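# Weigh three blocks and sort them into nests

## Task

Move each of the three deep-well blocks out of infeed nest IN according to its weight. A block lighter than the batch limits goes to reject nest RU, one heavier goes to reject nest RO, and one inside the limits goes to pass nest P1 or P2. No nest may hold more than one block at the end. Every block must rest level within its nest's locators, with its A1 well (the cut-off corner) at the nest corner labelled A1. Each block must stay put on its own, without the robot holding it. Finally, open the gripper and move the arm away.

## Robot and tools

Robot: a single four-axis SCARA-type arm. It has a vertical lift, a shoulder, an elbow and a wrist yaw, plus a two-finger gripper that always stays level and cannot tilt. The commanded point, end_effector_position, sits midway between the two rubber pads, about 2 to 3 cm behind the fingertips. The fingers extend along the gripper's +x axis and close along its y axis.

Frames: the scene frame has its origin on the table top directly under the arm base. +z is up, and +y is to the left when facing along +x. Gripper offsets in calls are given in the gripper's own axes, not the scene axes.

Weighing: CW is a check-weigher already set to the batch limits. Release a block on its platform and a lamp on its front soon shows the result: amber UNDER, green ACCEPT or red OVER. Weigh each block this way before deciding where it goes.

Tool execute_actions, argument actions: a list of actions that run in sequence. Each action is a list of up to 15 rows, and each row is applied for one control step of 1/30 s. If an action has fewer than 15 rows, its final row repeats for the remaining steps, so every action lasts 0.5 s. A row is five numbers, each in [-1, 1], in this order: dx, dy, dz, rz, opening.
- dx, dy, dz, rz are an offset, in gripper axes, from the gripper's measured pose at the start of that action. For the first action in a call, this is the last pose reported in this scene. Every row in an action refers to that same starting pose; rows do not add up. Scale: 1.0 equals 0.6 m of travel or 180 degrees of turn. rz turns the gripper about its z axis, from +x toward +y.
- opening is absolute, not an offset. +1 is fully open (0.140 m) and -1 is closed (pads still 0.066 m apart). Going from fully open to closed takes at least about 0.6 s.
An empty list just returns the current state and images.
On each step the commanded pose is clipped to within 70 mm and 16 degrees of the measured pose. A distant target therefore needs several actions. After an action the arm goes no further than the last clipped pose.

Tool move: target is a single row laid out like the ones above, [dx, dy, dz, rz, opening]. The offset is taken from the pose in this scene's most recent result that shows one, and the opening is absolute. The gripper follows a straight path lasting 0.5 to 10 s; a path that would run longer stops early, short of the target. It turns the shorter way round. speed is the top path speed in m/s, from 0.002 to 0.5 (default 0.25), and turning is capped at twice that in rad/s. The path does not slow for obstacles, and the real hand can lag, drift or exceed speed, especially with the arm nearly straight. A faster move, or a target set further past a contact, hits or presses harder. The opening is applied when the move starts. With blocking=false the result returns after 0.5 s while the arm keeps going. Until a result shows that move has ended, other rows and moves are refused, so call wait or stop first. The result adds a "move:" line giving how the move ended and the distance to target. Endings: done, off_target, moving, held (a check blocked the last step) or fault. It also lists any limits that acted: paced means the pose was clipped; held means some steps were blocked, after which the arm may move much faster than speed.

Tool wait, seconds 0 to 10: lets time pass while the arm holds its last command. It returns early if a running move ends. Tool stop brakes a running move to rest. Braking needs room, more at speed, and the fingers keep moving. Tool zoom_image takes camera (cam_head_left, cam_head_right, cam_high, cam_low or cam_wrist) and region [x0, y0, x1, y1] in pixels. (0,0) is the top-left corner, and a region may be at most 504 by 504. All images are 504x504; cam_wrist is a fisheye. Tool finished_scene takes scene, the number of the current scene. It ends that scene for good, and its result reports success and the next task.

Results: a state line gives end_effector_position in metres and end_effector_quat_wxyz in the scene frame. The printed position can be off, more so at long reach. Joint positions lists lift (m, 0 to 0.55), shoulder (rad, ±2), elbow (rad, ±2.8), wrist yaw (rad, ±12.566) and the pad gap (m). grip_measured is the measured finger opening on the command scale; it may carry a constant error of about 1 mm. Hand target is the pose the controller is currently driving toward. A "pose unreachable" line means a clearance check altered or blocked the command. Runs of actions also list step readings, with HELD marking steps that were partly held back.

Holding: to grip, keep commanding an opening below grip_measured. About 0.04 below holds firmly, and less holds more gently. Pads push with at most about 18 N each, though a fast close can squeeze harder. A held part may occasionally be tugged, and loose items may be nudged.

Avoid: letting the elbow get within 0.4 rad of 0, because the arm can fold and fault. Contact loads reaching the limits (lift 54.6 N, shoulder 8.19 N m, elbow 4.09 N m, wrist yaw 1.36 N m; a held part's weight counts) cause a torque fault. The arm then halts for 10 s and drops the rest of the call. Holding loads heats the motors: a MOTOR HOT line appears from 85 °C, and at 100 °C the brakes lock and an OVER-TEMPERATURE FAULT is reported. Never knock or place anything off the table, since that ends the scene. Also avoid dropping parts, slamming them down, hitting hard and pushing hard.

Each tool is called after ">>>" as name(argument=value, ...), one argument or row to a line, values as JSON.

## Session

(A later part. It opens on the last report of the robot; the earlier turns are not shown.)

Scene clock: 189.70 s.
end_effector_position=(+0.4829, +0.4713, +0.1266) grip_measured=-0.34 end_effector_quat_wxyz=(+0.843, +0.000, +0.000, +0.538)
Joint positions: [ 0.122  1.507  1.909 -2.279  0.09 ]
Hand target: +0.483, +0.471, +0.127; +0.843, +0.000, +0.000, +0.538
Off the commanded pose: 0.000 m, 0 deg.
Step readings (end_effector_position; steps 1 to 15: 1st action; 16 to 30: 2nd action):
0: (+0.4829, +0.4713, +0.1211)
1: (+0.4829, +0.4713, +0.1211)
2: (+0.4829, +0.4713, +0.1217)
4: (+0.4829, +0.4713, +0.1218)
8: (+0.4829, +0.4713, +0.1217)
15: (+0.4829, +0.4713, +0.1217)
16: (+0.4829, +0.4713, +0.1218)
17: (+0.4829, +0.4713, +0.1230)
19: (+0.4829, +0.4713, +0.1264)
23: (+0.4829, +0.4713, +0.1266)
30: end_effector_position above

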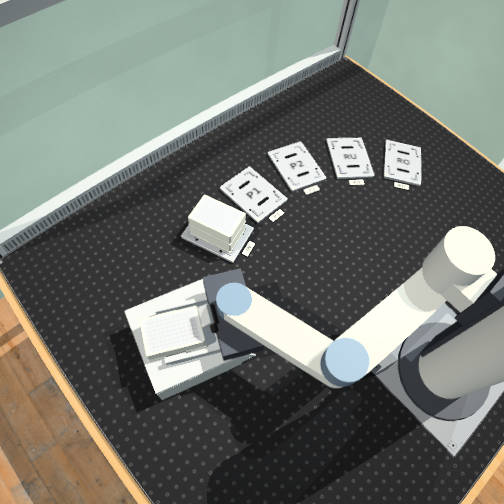

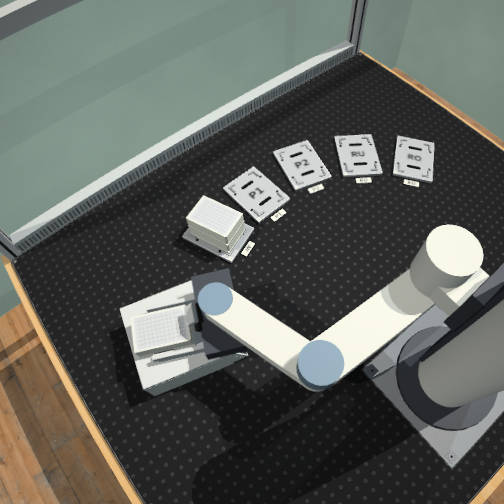

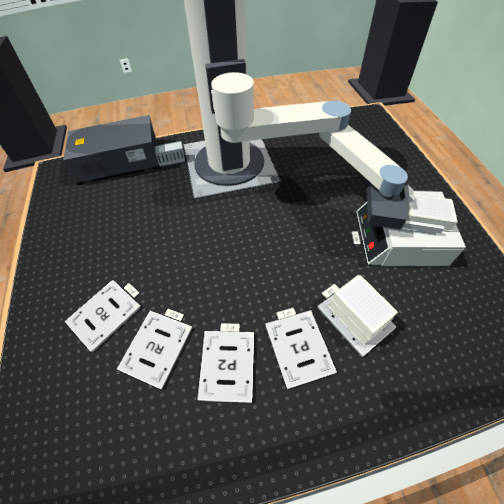

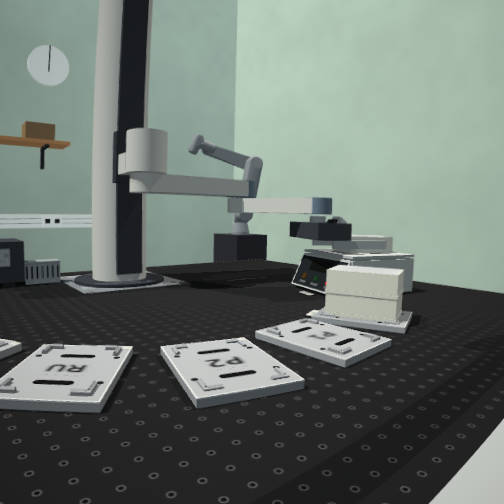

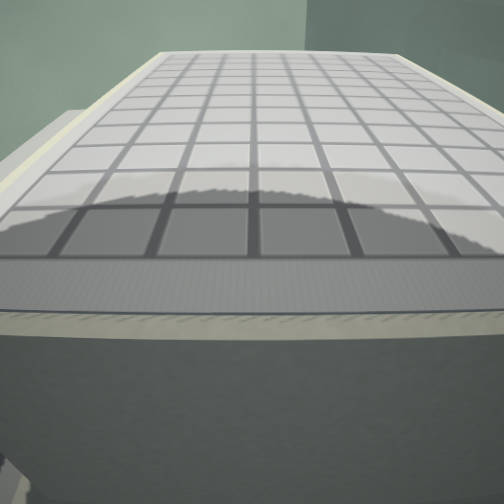

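>>> wait(
  seconds=2,
)

>>> zoom_image(
  camera="cam_high",
  region=[340, 150, 480, 280],
)

Scene clock: 196.67 s.
end_effector_position=(+0.4829, +0.4713, +0.1266) grip_measured=-0.34 end_effector_quat_wxyz=(+0.843, +0.000, +0.000, +0.538)
Joint positions: [ 0.122  1.507  1.909 -2.279  0.09 ]
Hand target: +0.483, +0.471, +0.127; +0.843, +0.000, +0.000, +0.538
Off the commanded pose: 0.000 m, 0 deg.
wait: 2.00 s; at rest from the start

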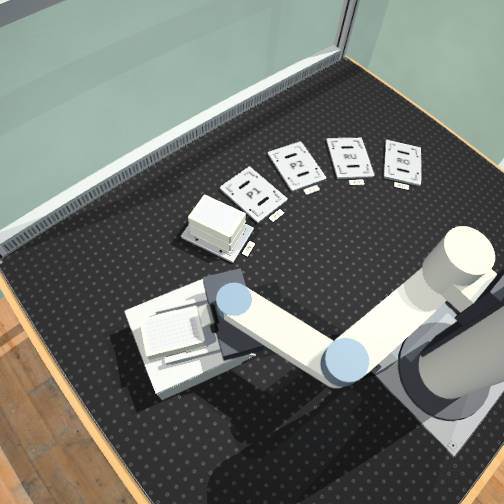

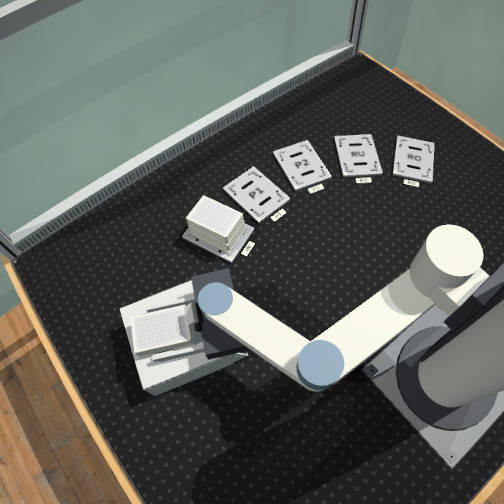

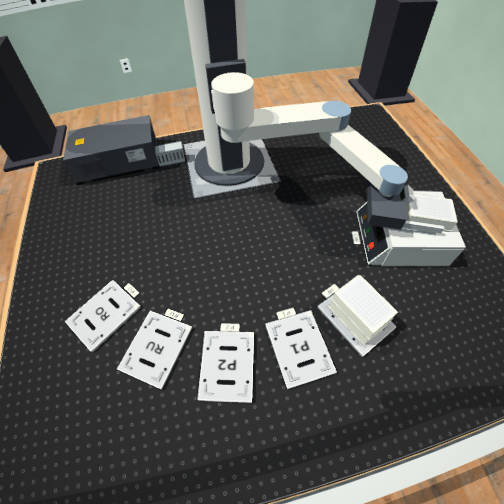

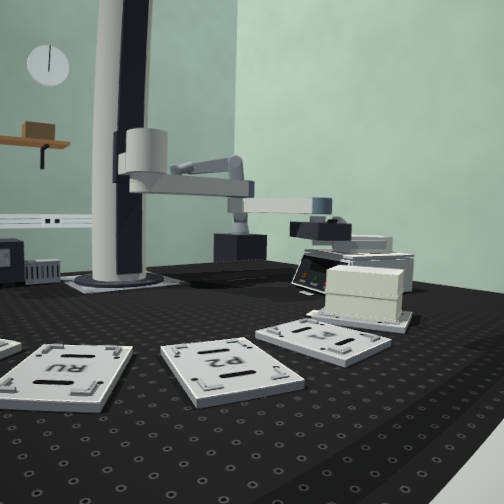

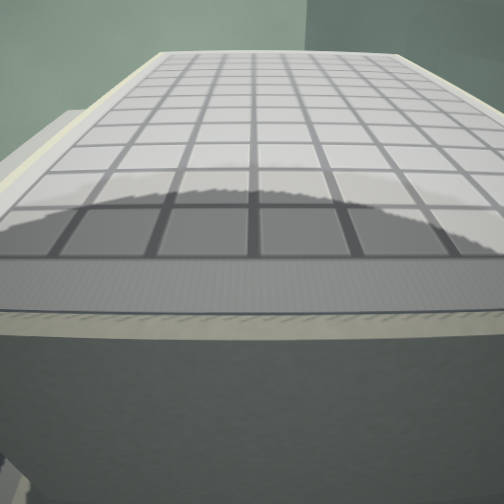

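Region (340, 150, 480, 280) of cam_high's 504x504 image, scaled by 3.600, with more detail than that image has; it fills the top 468 rows of this view, and the rest is white.

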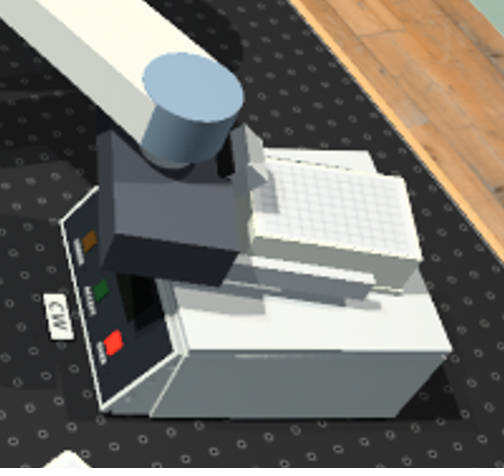

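>>> move(
  target=[0, 0, 0.065, 0, 0.2],
  speed=0.3,
)

Scene clock: 246.40 s.
end_effector_position=(+0.4829, +0.4713, +0.1657) grip_measured=+0.20 end_effector_quat_wxyz=(+0.843, +0.000, +0.000, +0.538)
Joint positions: [ 0.161  1.507  1.909 -2.279  0.11 ]
Hand target: +0.483, +0.471, +0.166; +0.843, +0.000, +0.000, +0.538
Off the commanded pose: 0.000 m, 0 deg.
move: done

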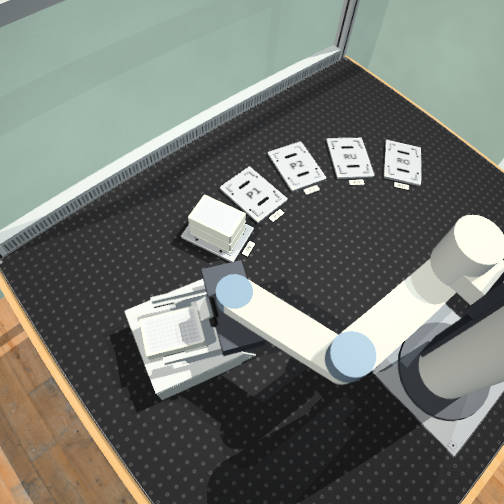

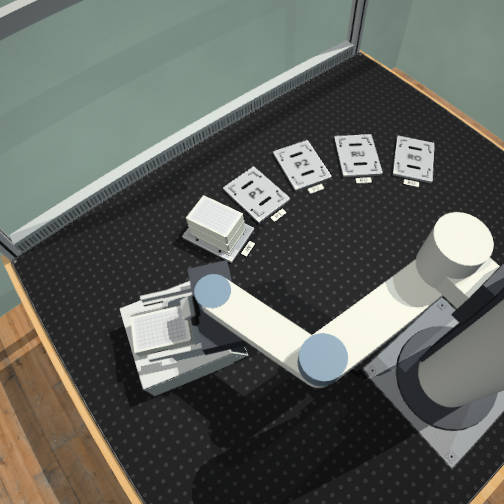

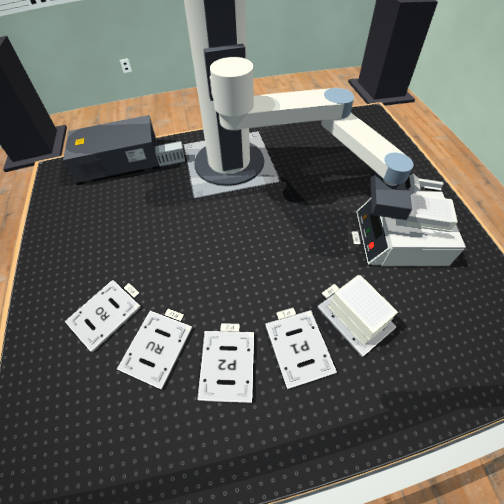

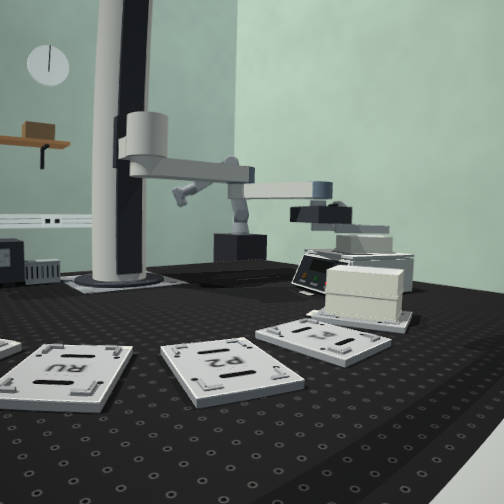

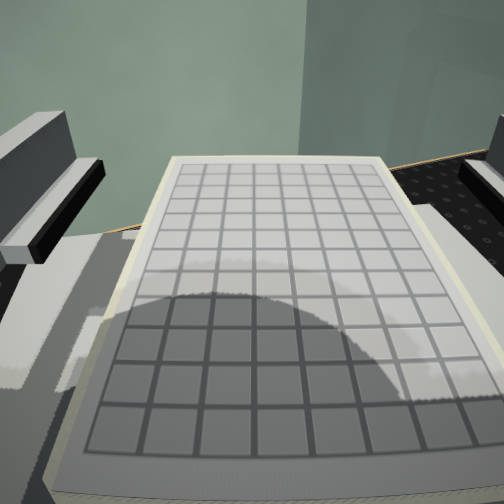

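>>> move(
  target=[-0.5517, -0.586, -0.043, -0.3467, 1],
  speed=0.5,
)

>>> zoom_image(
  camera="cam_wrist",
  region=[100, 180, 440, 504],
)

Scene clock: 261.17 s.
end_effector_position=(+0.6625, +0.0229, +0.1399) grip_measured=+1.00 end_effector_quat_wxyz=(+1.000, +0.000, +0.000, +0.024)
Joint positions: [ 0.135  0.802  1.46  -2.214  0.14 ]
Hand target: +0.663, +0.023, +0.140; +1.000, +0.000, +0.000, +0.024
Off the commanded pose: 0.000 m, 0 deg.
move: done

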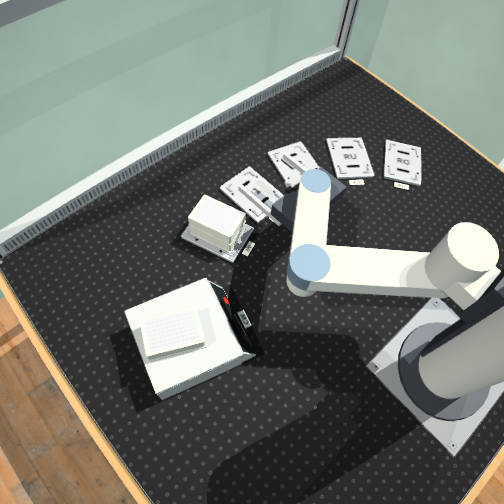

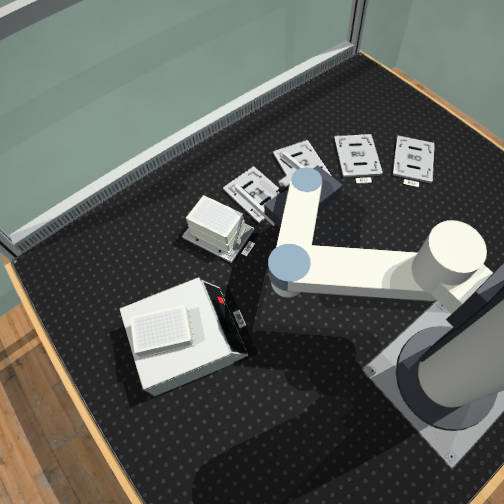

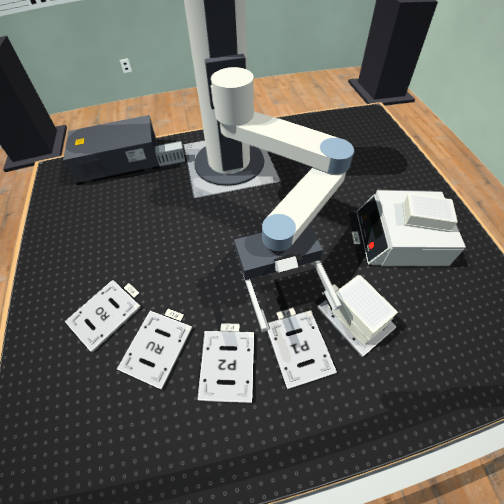

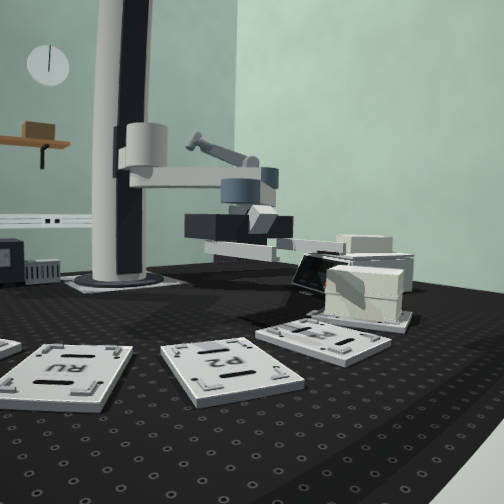

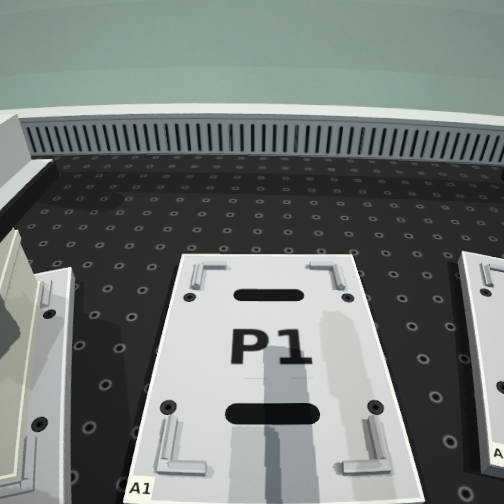

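Region (100, 180, 440, 504) of cam_wrist's 504x504 image, scaled by 1.482, with more detail than that image has; it fills the top 480 rows of this view, and the rest is white.

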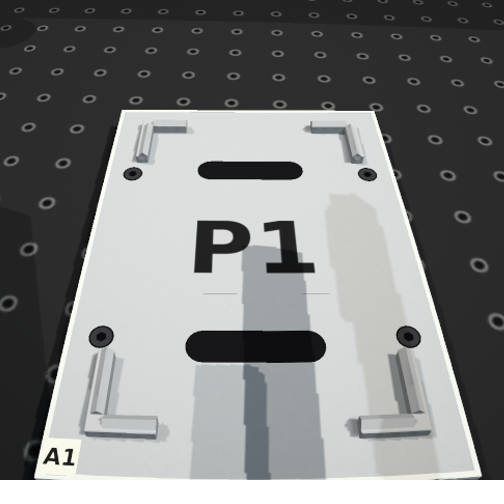

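>>> move(
  target=[-0.3556, -0.6714, 0, -0.3097, 1],
  speed=0.5,
)

>>> zoom_image(
  camera="cam_wrist",
  region=[100, 180, 440, 504],
)

Scene clock: 299.93 s.
end_effector_position=(+0.4683, -0.3898, +0.1399) grip_measured=+1.00 end_effector_quat_wxyz=(+0.895, +0.000, +0.000, -0.446)
Joint positions: [ 0.135 -0.17   1.459 -2.214  0.14 ]
Hand target: +0.468, -0.390, +0.140; +0.895, +0.000, +0.000, -0.446
Off the commanded pose: 0.000 m, 0 deg.
move: done; limits=paced

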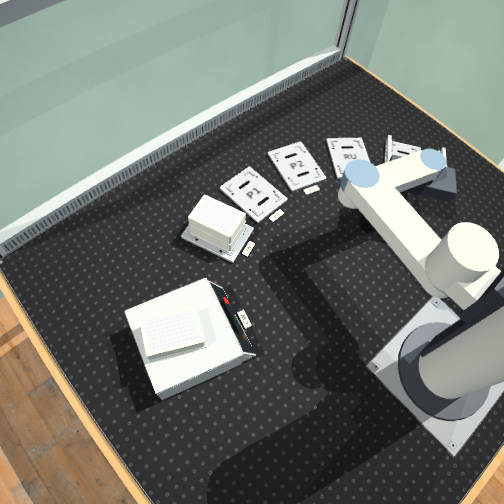

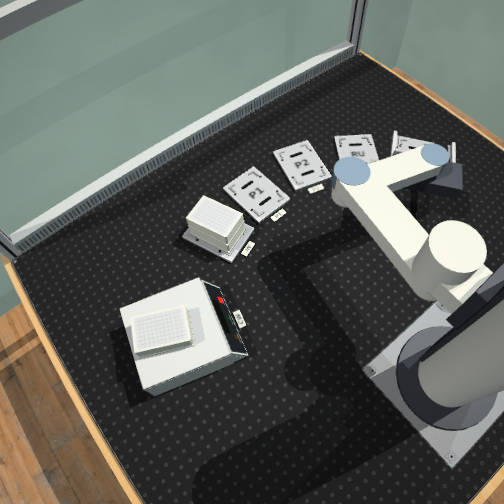

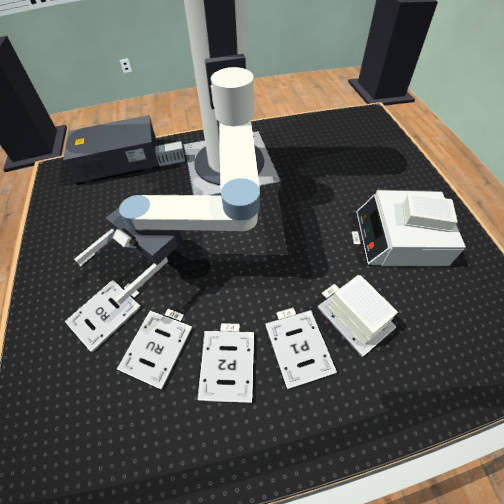

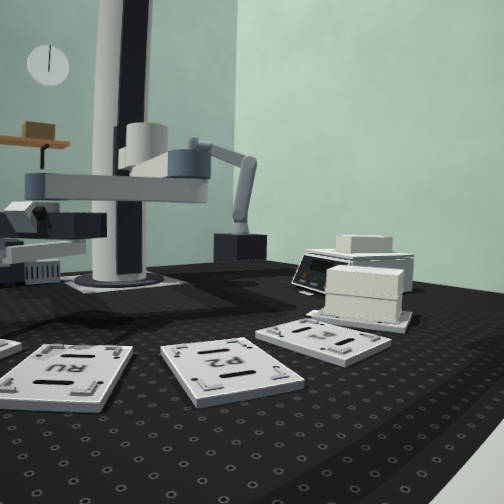

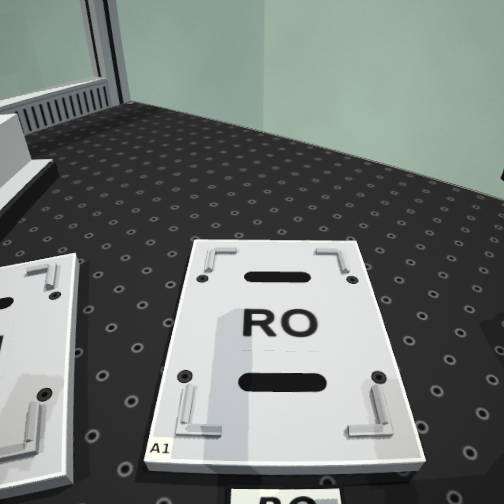

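Region (100, 180, 440, 504) of cam_wrist's 504x504 image, scaled by 1.482, with more detail than that image has; it fills the top 480 rows of this view, and the rest is white.

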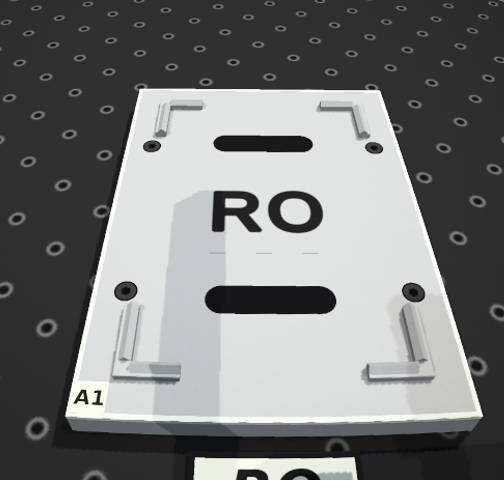

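>>> move(
  target=[-0.1543, 0.497, 0, 0.2056, 1],
  speed=0.5,
)

>>> zoom_image(
  camera="cam_wrist",
  region=[100, 180, 440, 504],
)

Scene clock: 328.53 s.
end_effector_position=(+0.6510, -0.1362, +0.1399) grip_measured=+1.00 end_effector_quat_wxyz=(+0.990, +0.000, +0.000, -0.139)
Joint positions: [ 0.135  0.461  1.497 -2.237  0.14 ]
Hand target: +0.651, -0.136, +0.140; +0.990, +0.000, +0.000, -0.139
Off the commanded pose: 0.000 m, 0 deg.
move: done

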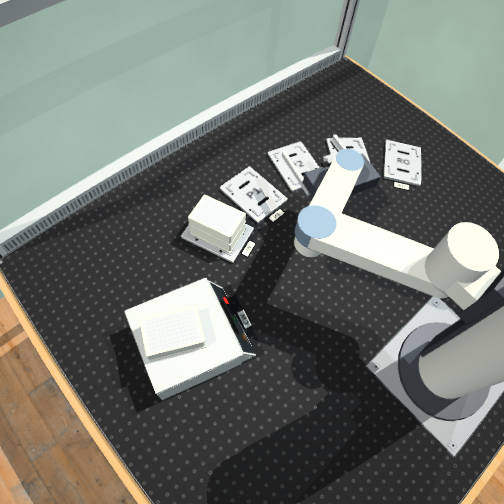

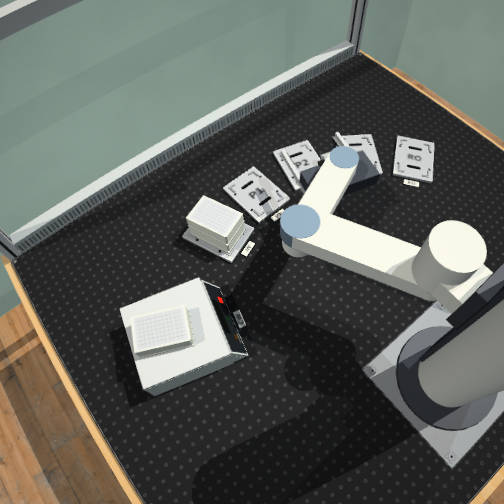

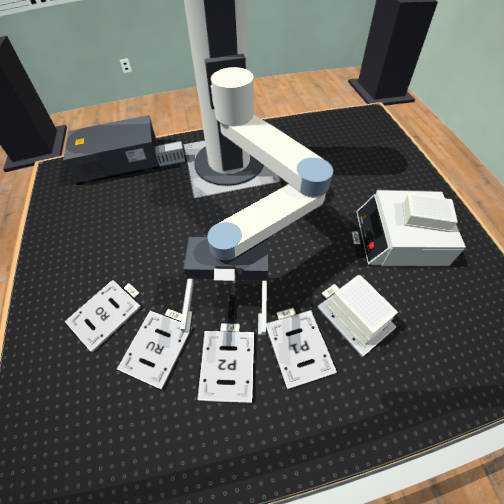

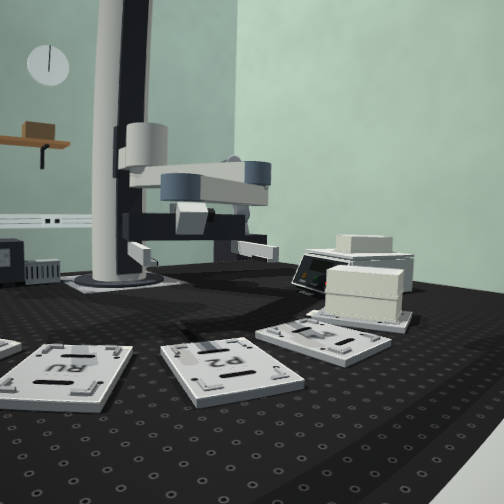

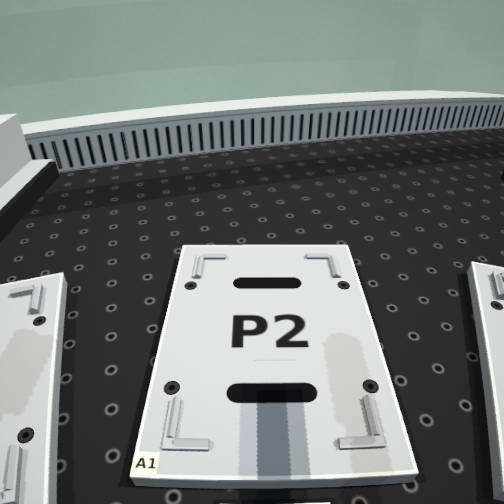

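Region (100, 180, 440, 504) of cam_wrist's 504x504 image, scaled by 1.482, with more detail than that image has; it fills the top 480 rows of this view, and the rest is white.

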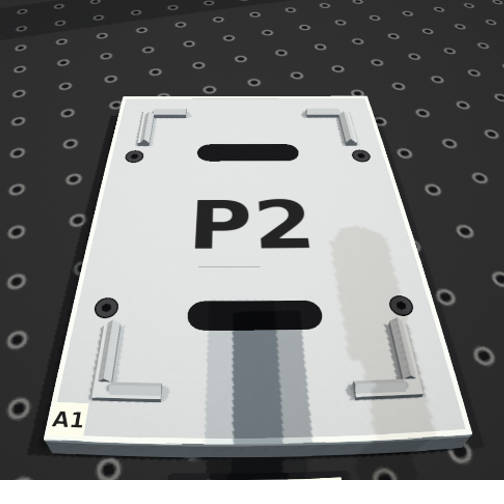

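>>> move(
  target=[-0.5484, 0.8961, 0.05, 0.4508, 0.0],
  speed=0.5,
)

Scene clock: 347.50 s.
end_effector_position=(+0.4827, +0.4715, +0.1699) grip_measured=+0.00 end_effector_quat_wxyz=(+0.842, +0.000, +0.000, +0.539)
Joint positions: [ 0.165  1.507  1.909 -2.278  0.103]
Hand target: +0.483, +0.471, +0.170; +0.843, +0.000, +0.000, +0.539
Off the commanded pose: 0.000 m, 0 deg.
move: done; limits=paced

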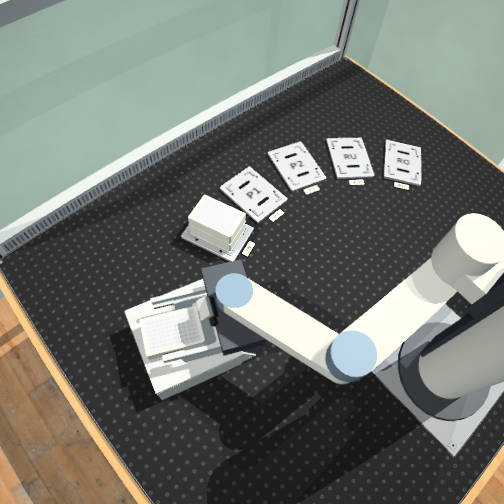

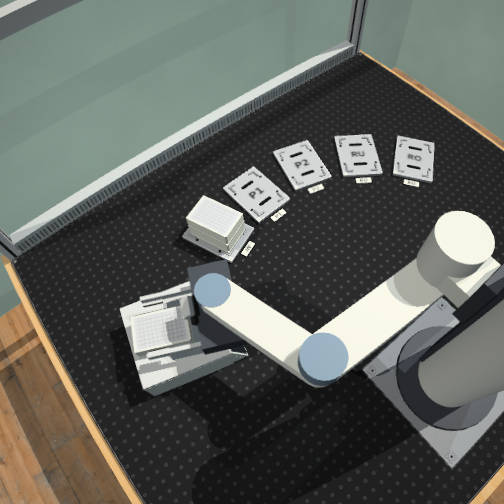

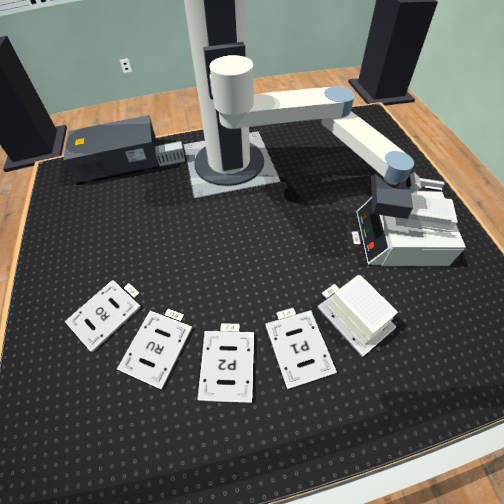

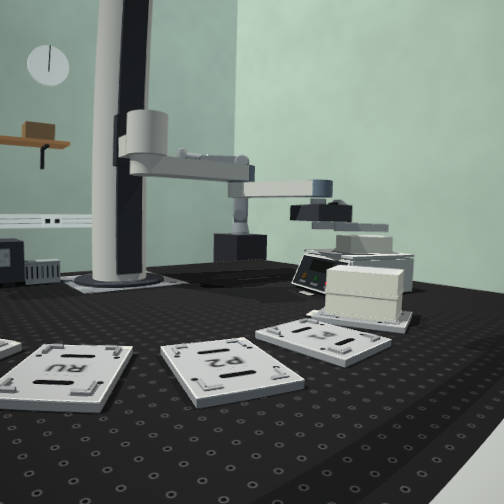

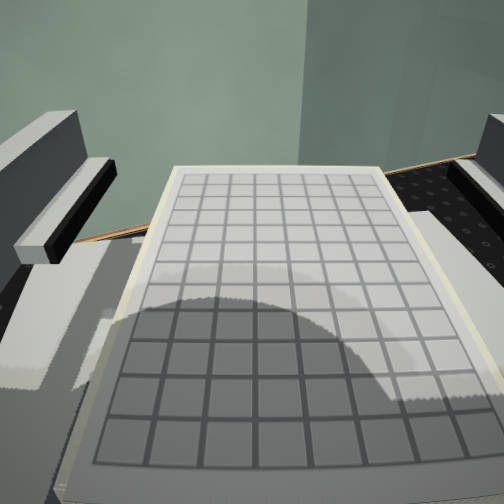

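>>> execute_actions(
  actions=[
    [[0,0,-0.01,0,-0.1],[0,0,-0.02,0,-0.15],[0,0,-0.03,0,-0.2],[0,0,-0.04,0,-0.25],[0,0,-0.05,0,-0.3],[0,0,-0.06,0,-0.35],[0,0,-0.067,0,-0.38],[0,0,-0.0713,0,-0.4]],
    [[0,0,0,0,-0.43],[0,0,0,0,-0.45],[0,0,0,0,-0.47],[0,0,0,0,-0.48],[0,0,0,0,-0.49],[0,0,0,0,-0.50],[0,0,0,0,-0.51],[0,0,0,0,-0.52],[0,0,0,0,-0.53],[0,0,0,0,-0.54],[0,0,0,0,-0.55],[0,0,0,0,-0.56]],
  ],
)

Scene clock: 357.93 s.
end_effector_position=(+0.4828, +0.4714, +0.1270) grip_measured=-0.52 end_effector_quat_wxyz=(+0.843, +0.000, +0.000, +0.539)
Joint positions: [ 0.122  1.507  1.909 -2.278  0.084]
Hand target: +0.483, +0.472, +0.127; +0.842, +0.000, +0.000, +0.539
Off the commanded pose: 0.000 m, 0 deg.
Step readings (end_effector_position; steps 1 to 15: 1st action; 16 to 30: 2nd action):
0: (+0.4827, +0.4715, +0.1699)
1: (+0.4827, +0.4715, +0.1698)
2: (+0.4827, +0.4715, +0.1683)
4: (+0.4827, +0.4715, +0.1599)
8: (+0.4827, +0.4715, +0.1364)
15: (+0.4827, +0.4715, +0.1270)
16: (+0.4827, +0.4715, +0.1270)
17: (+0.4827, +0.4715, +0.1270)
19: (+0.4827, +0.4715, +0.1270)
23: (+0.4827, +0.4715, +0.1270)
30: end_effector_position above

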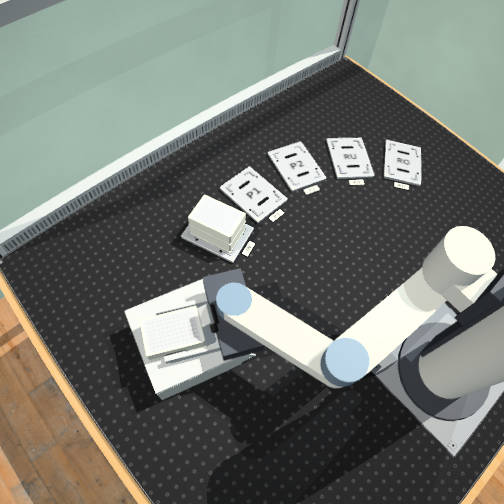

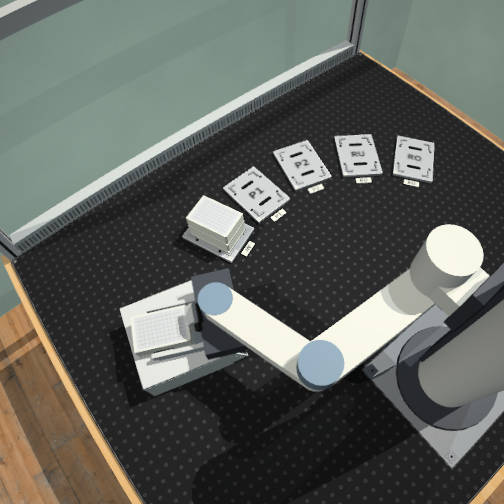

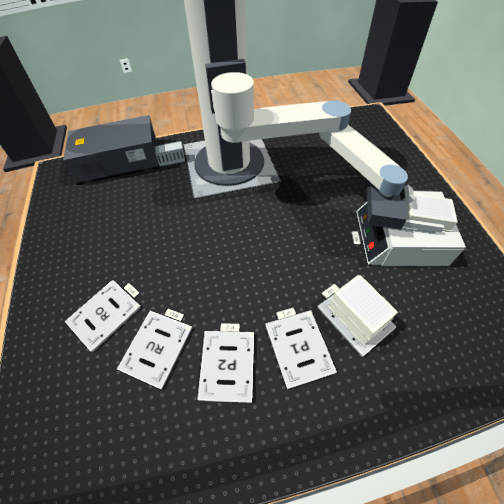

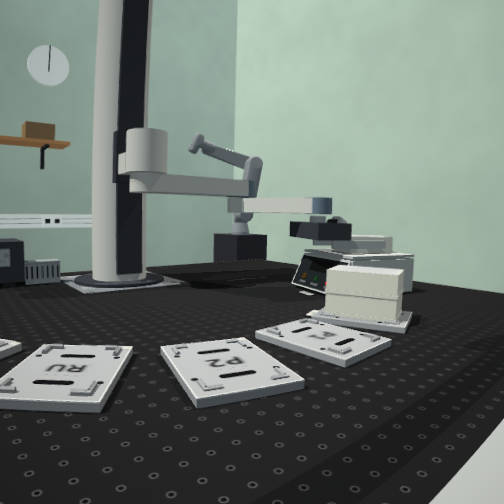

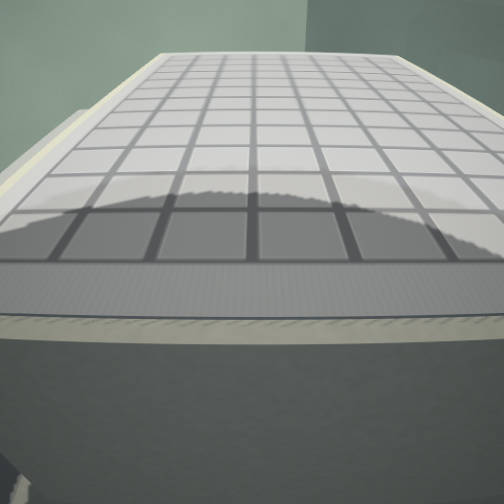

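>>> move(
  target=[0, 0, 0.027, 0, -0.56],
  speed=0.1,
)

Scene clock: 368.93 s.
end_effector_position=(+0.4828, +0.4714, +0.1432) grip_measured=-0.52 end_effector_quat_wxyz=(+0.843, +0.000, +0.000, +0.539)
Joint positions: [ 0.138  1.507  1.909 -2.278  0.084]
Hand target: +0.483, +0.471, +0.143; +0.843, +0.000, +0.000, +0.539
Off the commanded pose: 0.000 m, 0 deg.
move: done

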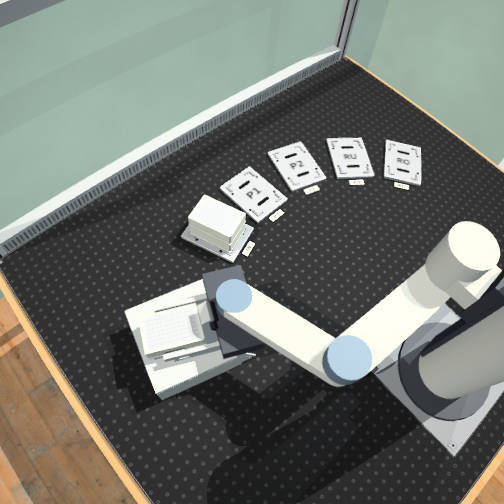

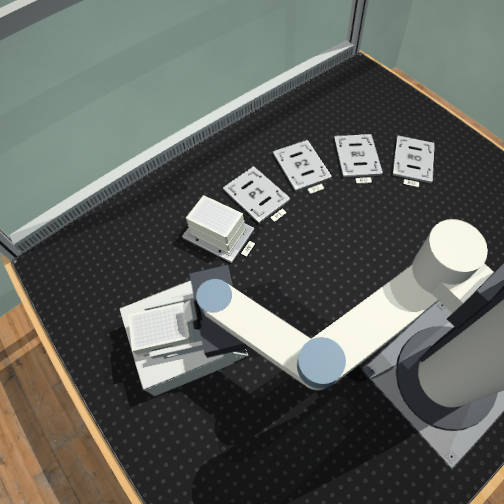

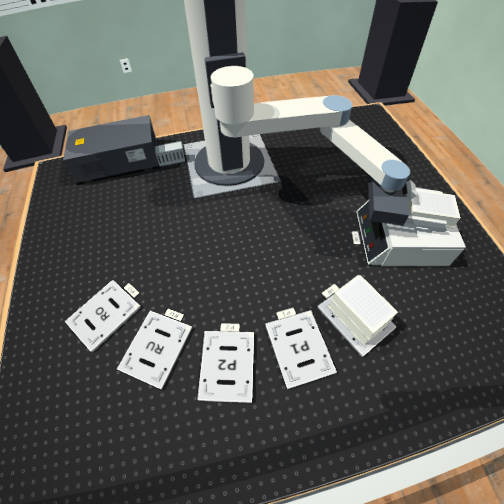

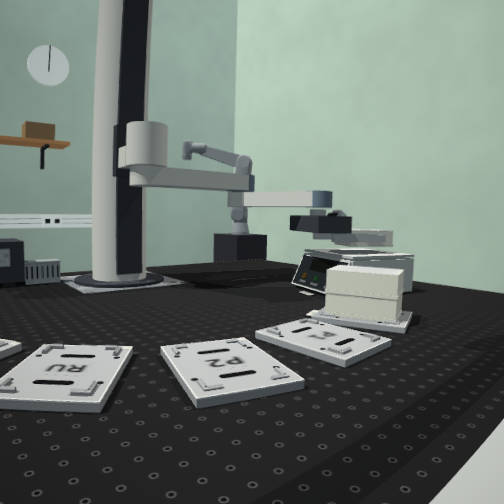

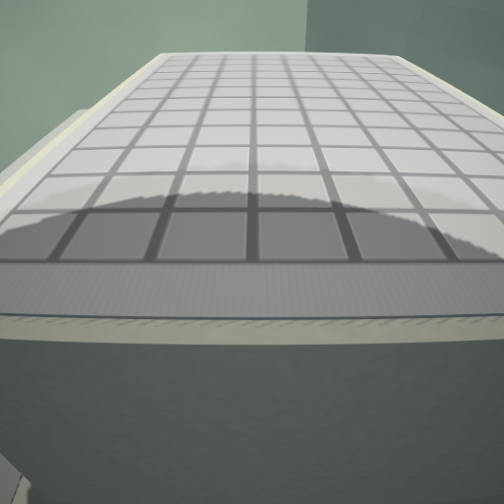

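>>> move(
  target=[-0.6453, -0.4767, 0, -0.331, -0.56],
  speed=0.4,
)

Scene clock: 377.53 s.
end_effector_position=(+0.5798, -0.0003, +0.1431) grip_measured=-0.52 end_effector_quat_wxyz=(+0.999, +0.000, +0.000, +0.049)
Joint positions: [ 0.138  0.857  1.063 -1.822  0.084]
Hand target: +0.580, -0.000, +0.143; +0.999, +0.000, +0.000, +0.049
Off the commanded pose: 0.000 m, 0 deg.
move: done

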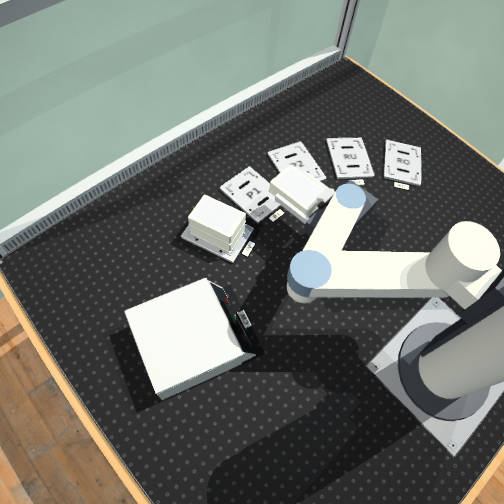

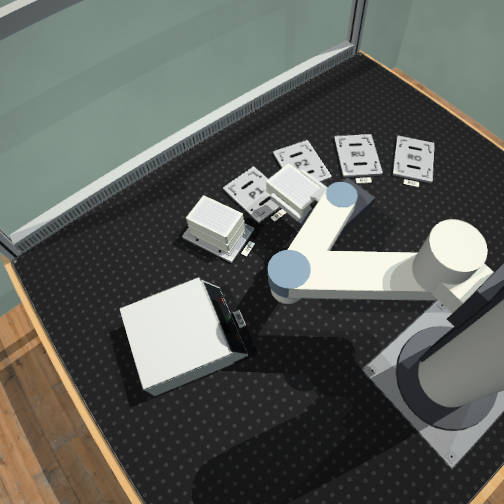

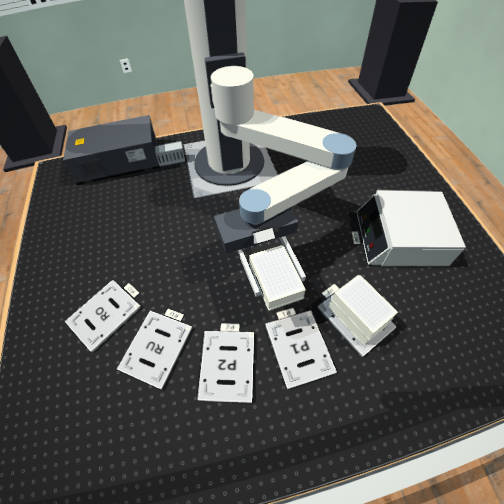

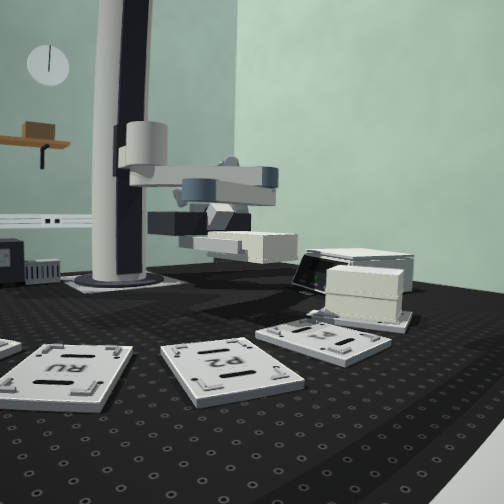

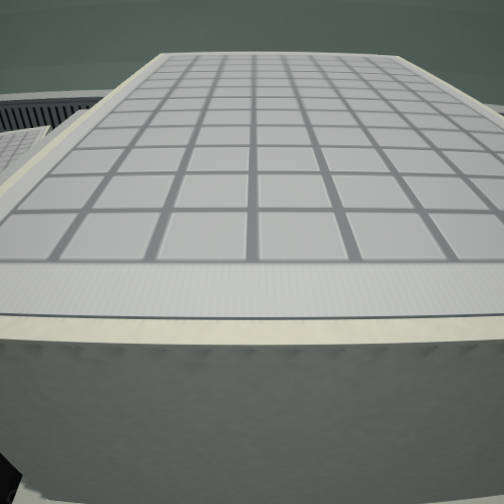

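>>> move(
  target=[-0.1915, -0.741, -0.1585, -0.3309, -0.56],
  speed=0.4,
)

>>> zoom_image(
  camera="cam_high",
  region=[40, 250, 160, 360],
)

Scene clock: 386.03 s.
end_effector_position=(+0.5084, -0.4541, +0.0479) grip_measured=-0.52 end_effector_quat_wxyz=(+0.891, +0.000, +0.000, -0.454)
Joint positions: [ 0.043 -0.369  1.898 -2.471  0.084]
Hand target: +0.508, -0.454, +0.048; +0.891, +0.000, +0.000, -0.454
Off the commanded pose: 0.000 m, 0 deg.
move: done

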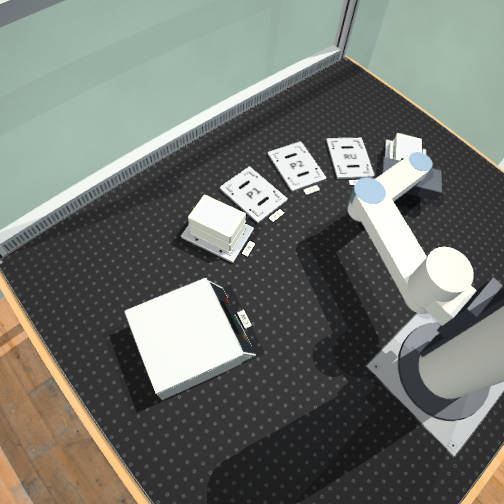

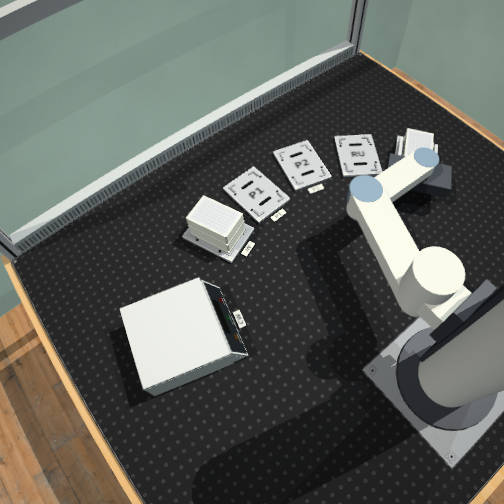

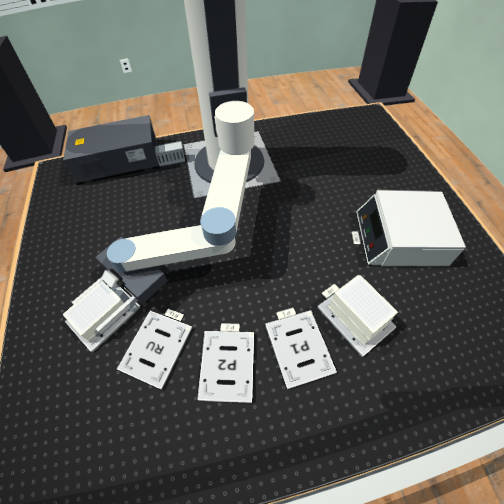

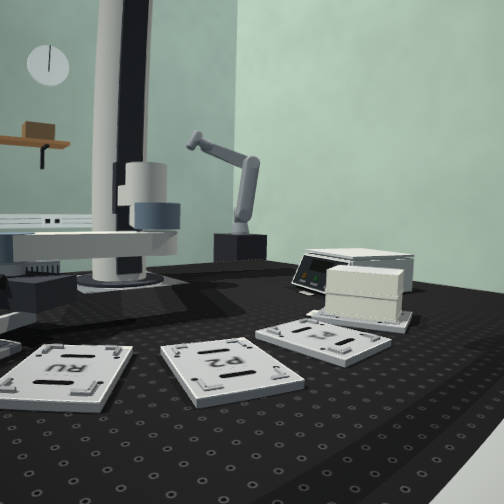

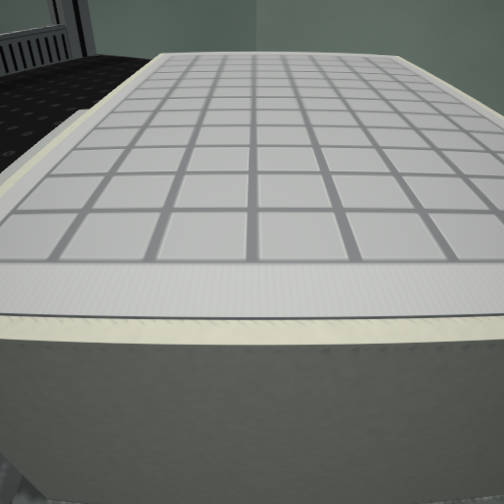

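Region (40, 250, 160, 360) of cam_high's 504x504 image, scaled by 4.200, with more detail than that image has; it fills the top 462 rows of this view, and the rest is white.

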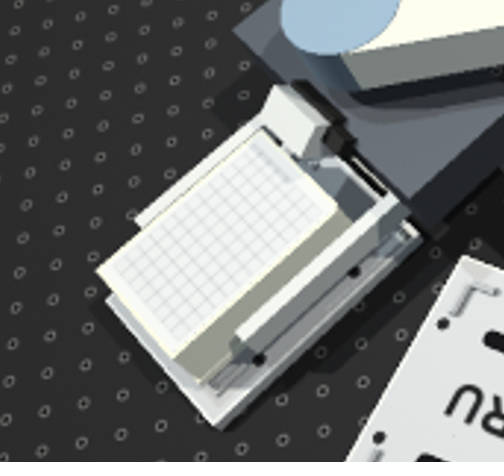

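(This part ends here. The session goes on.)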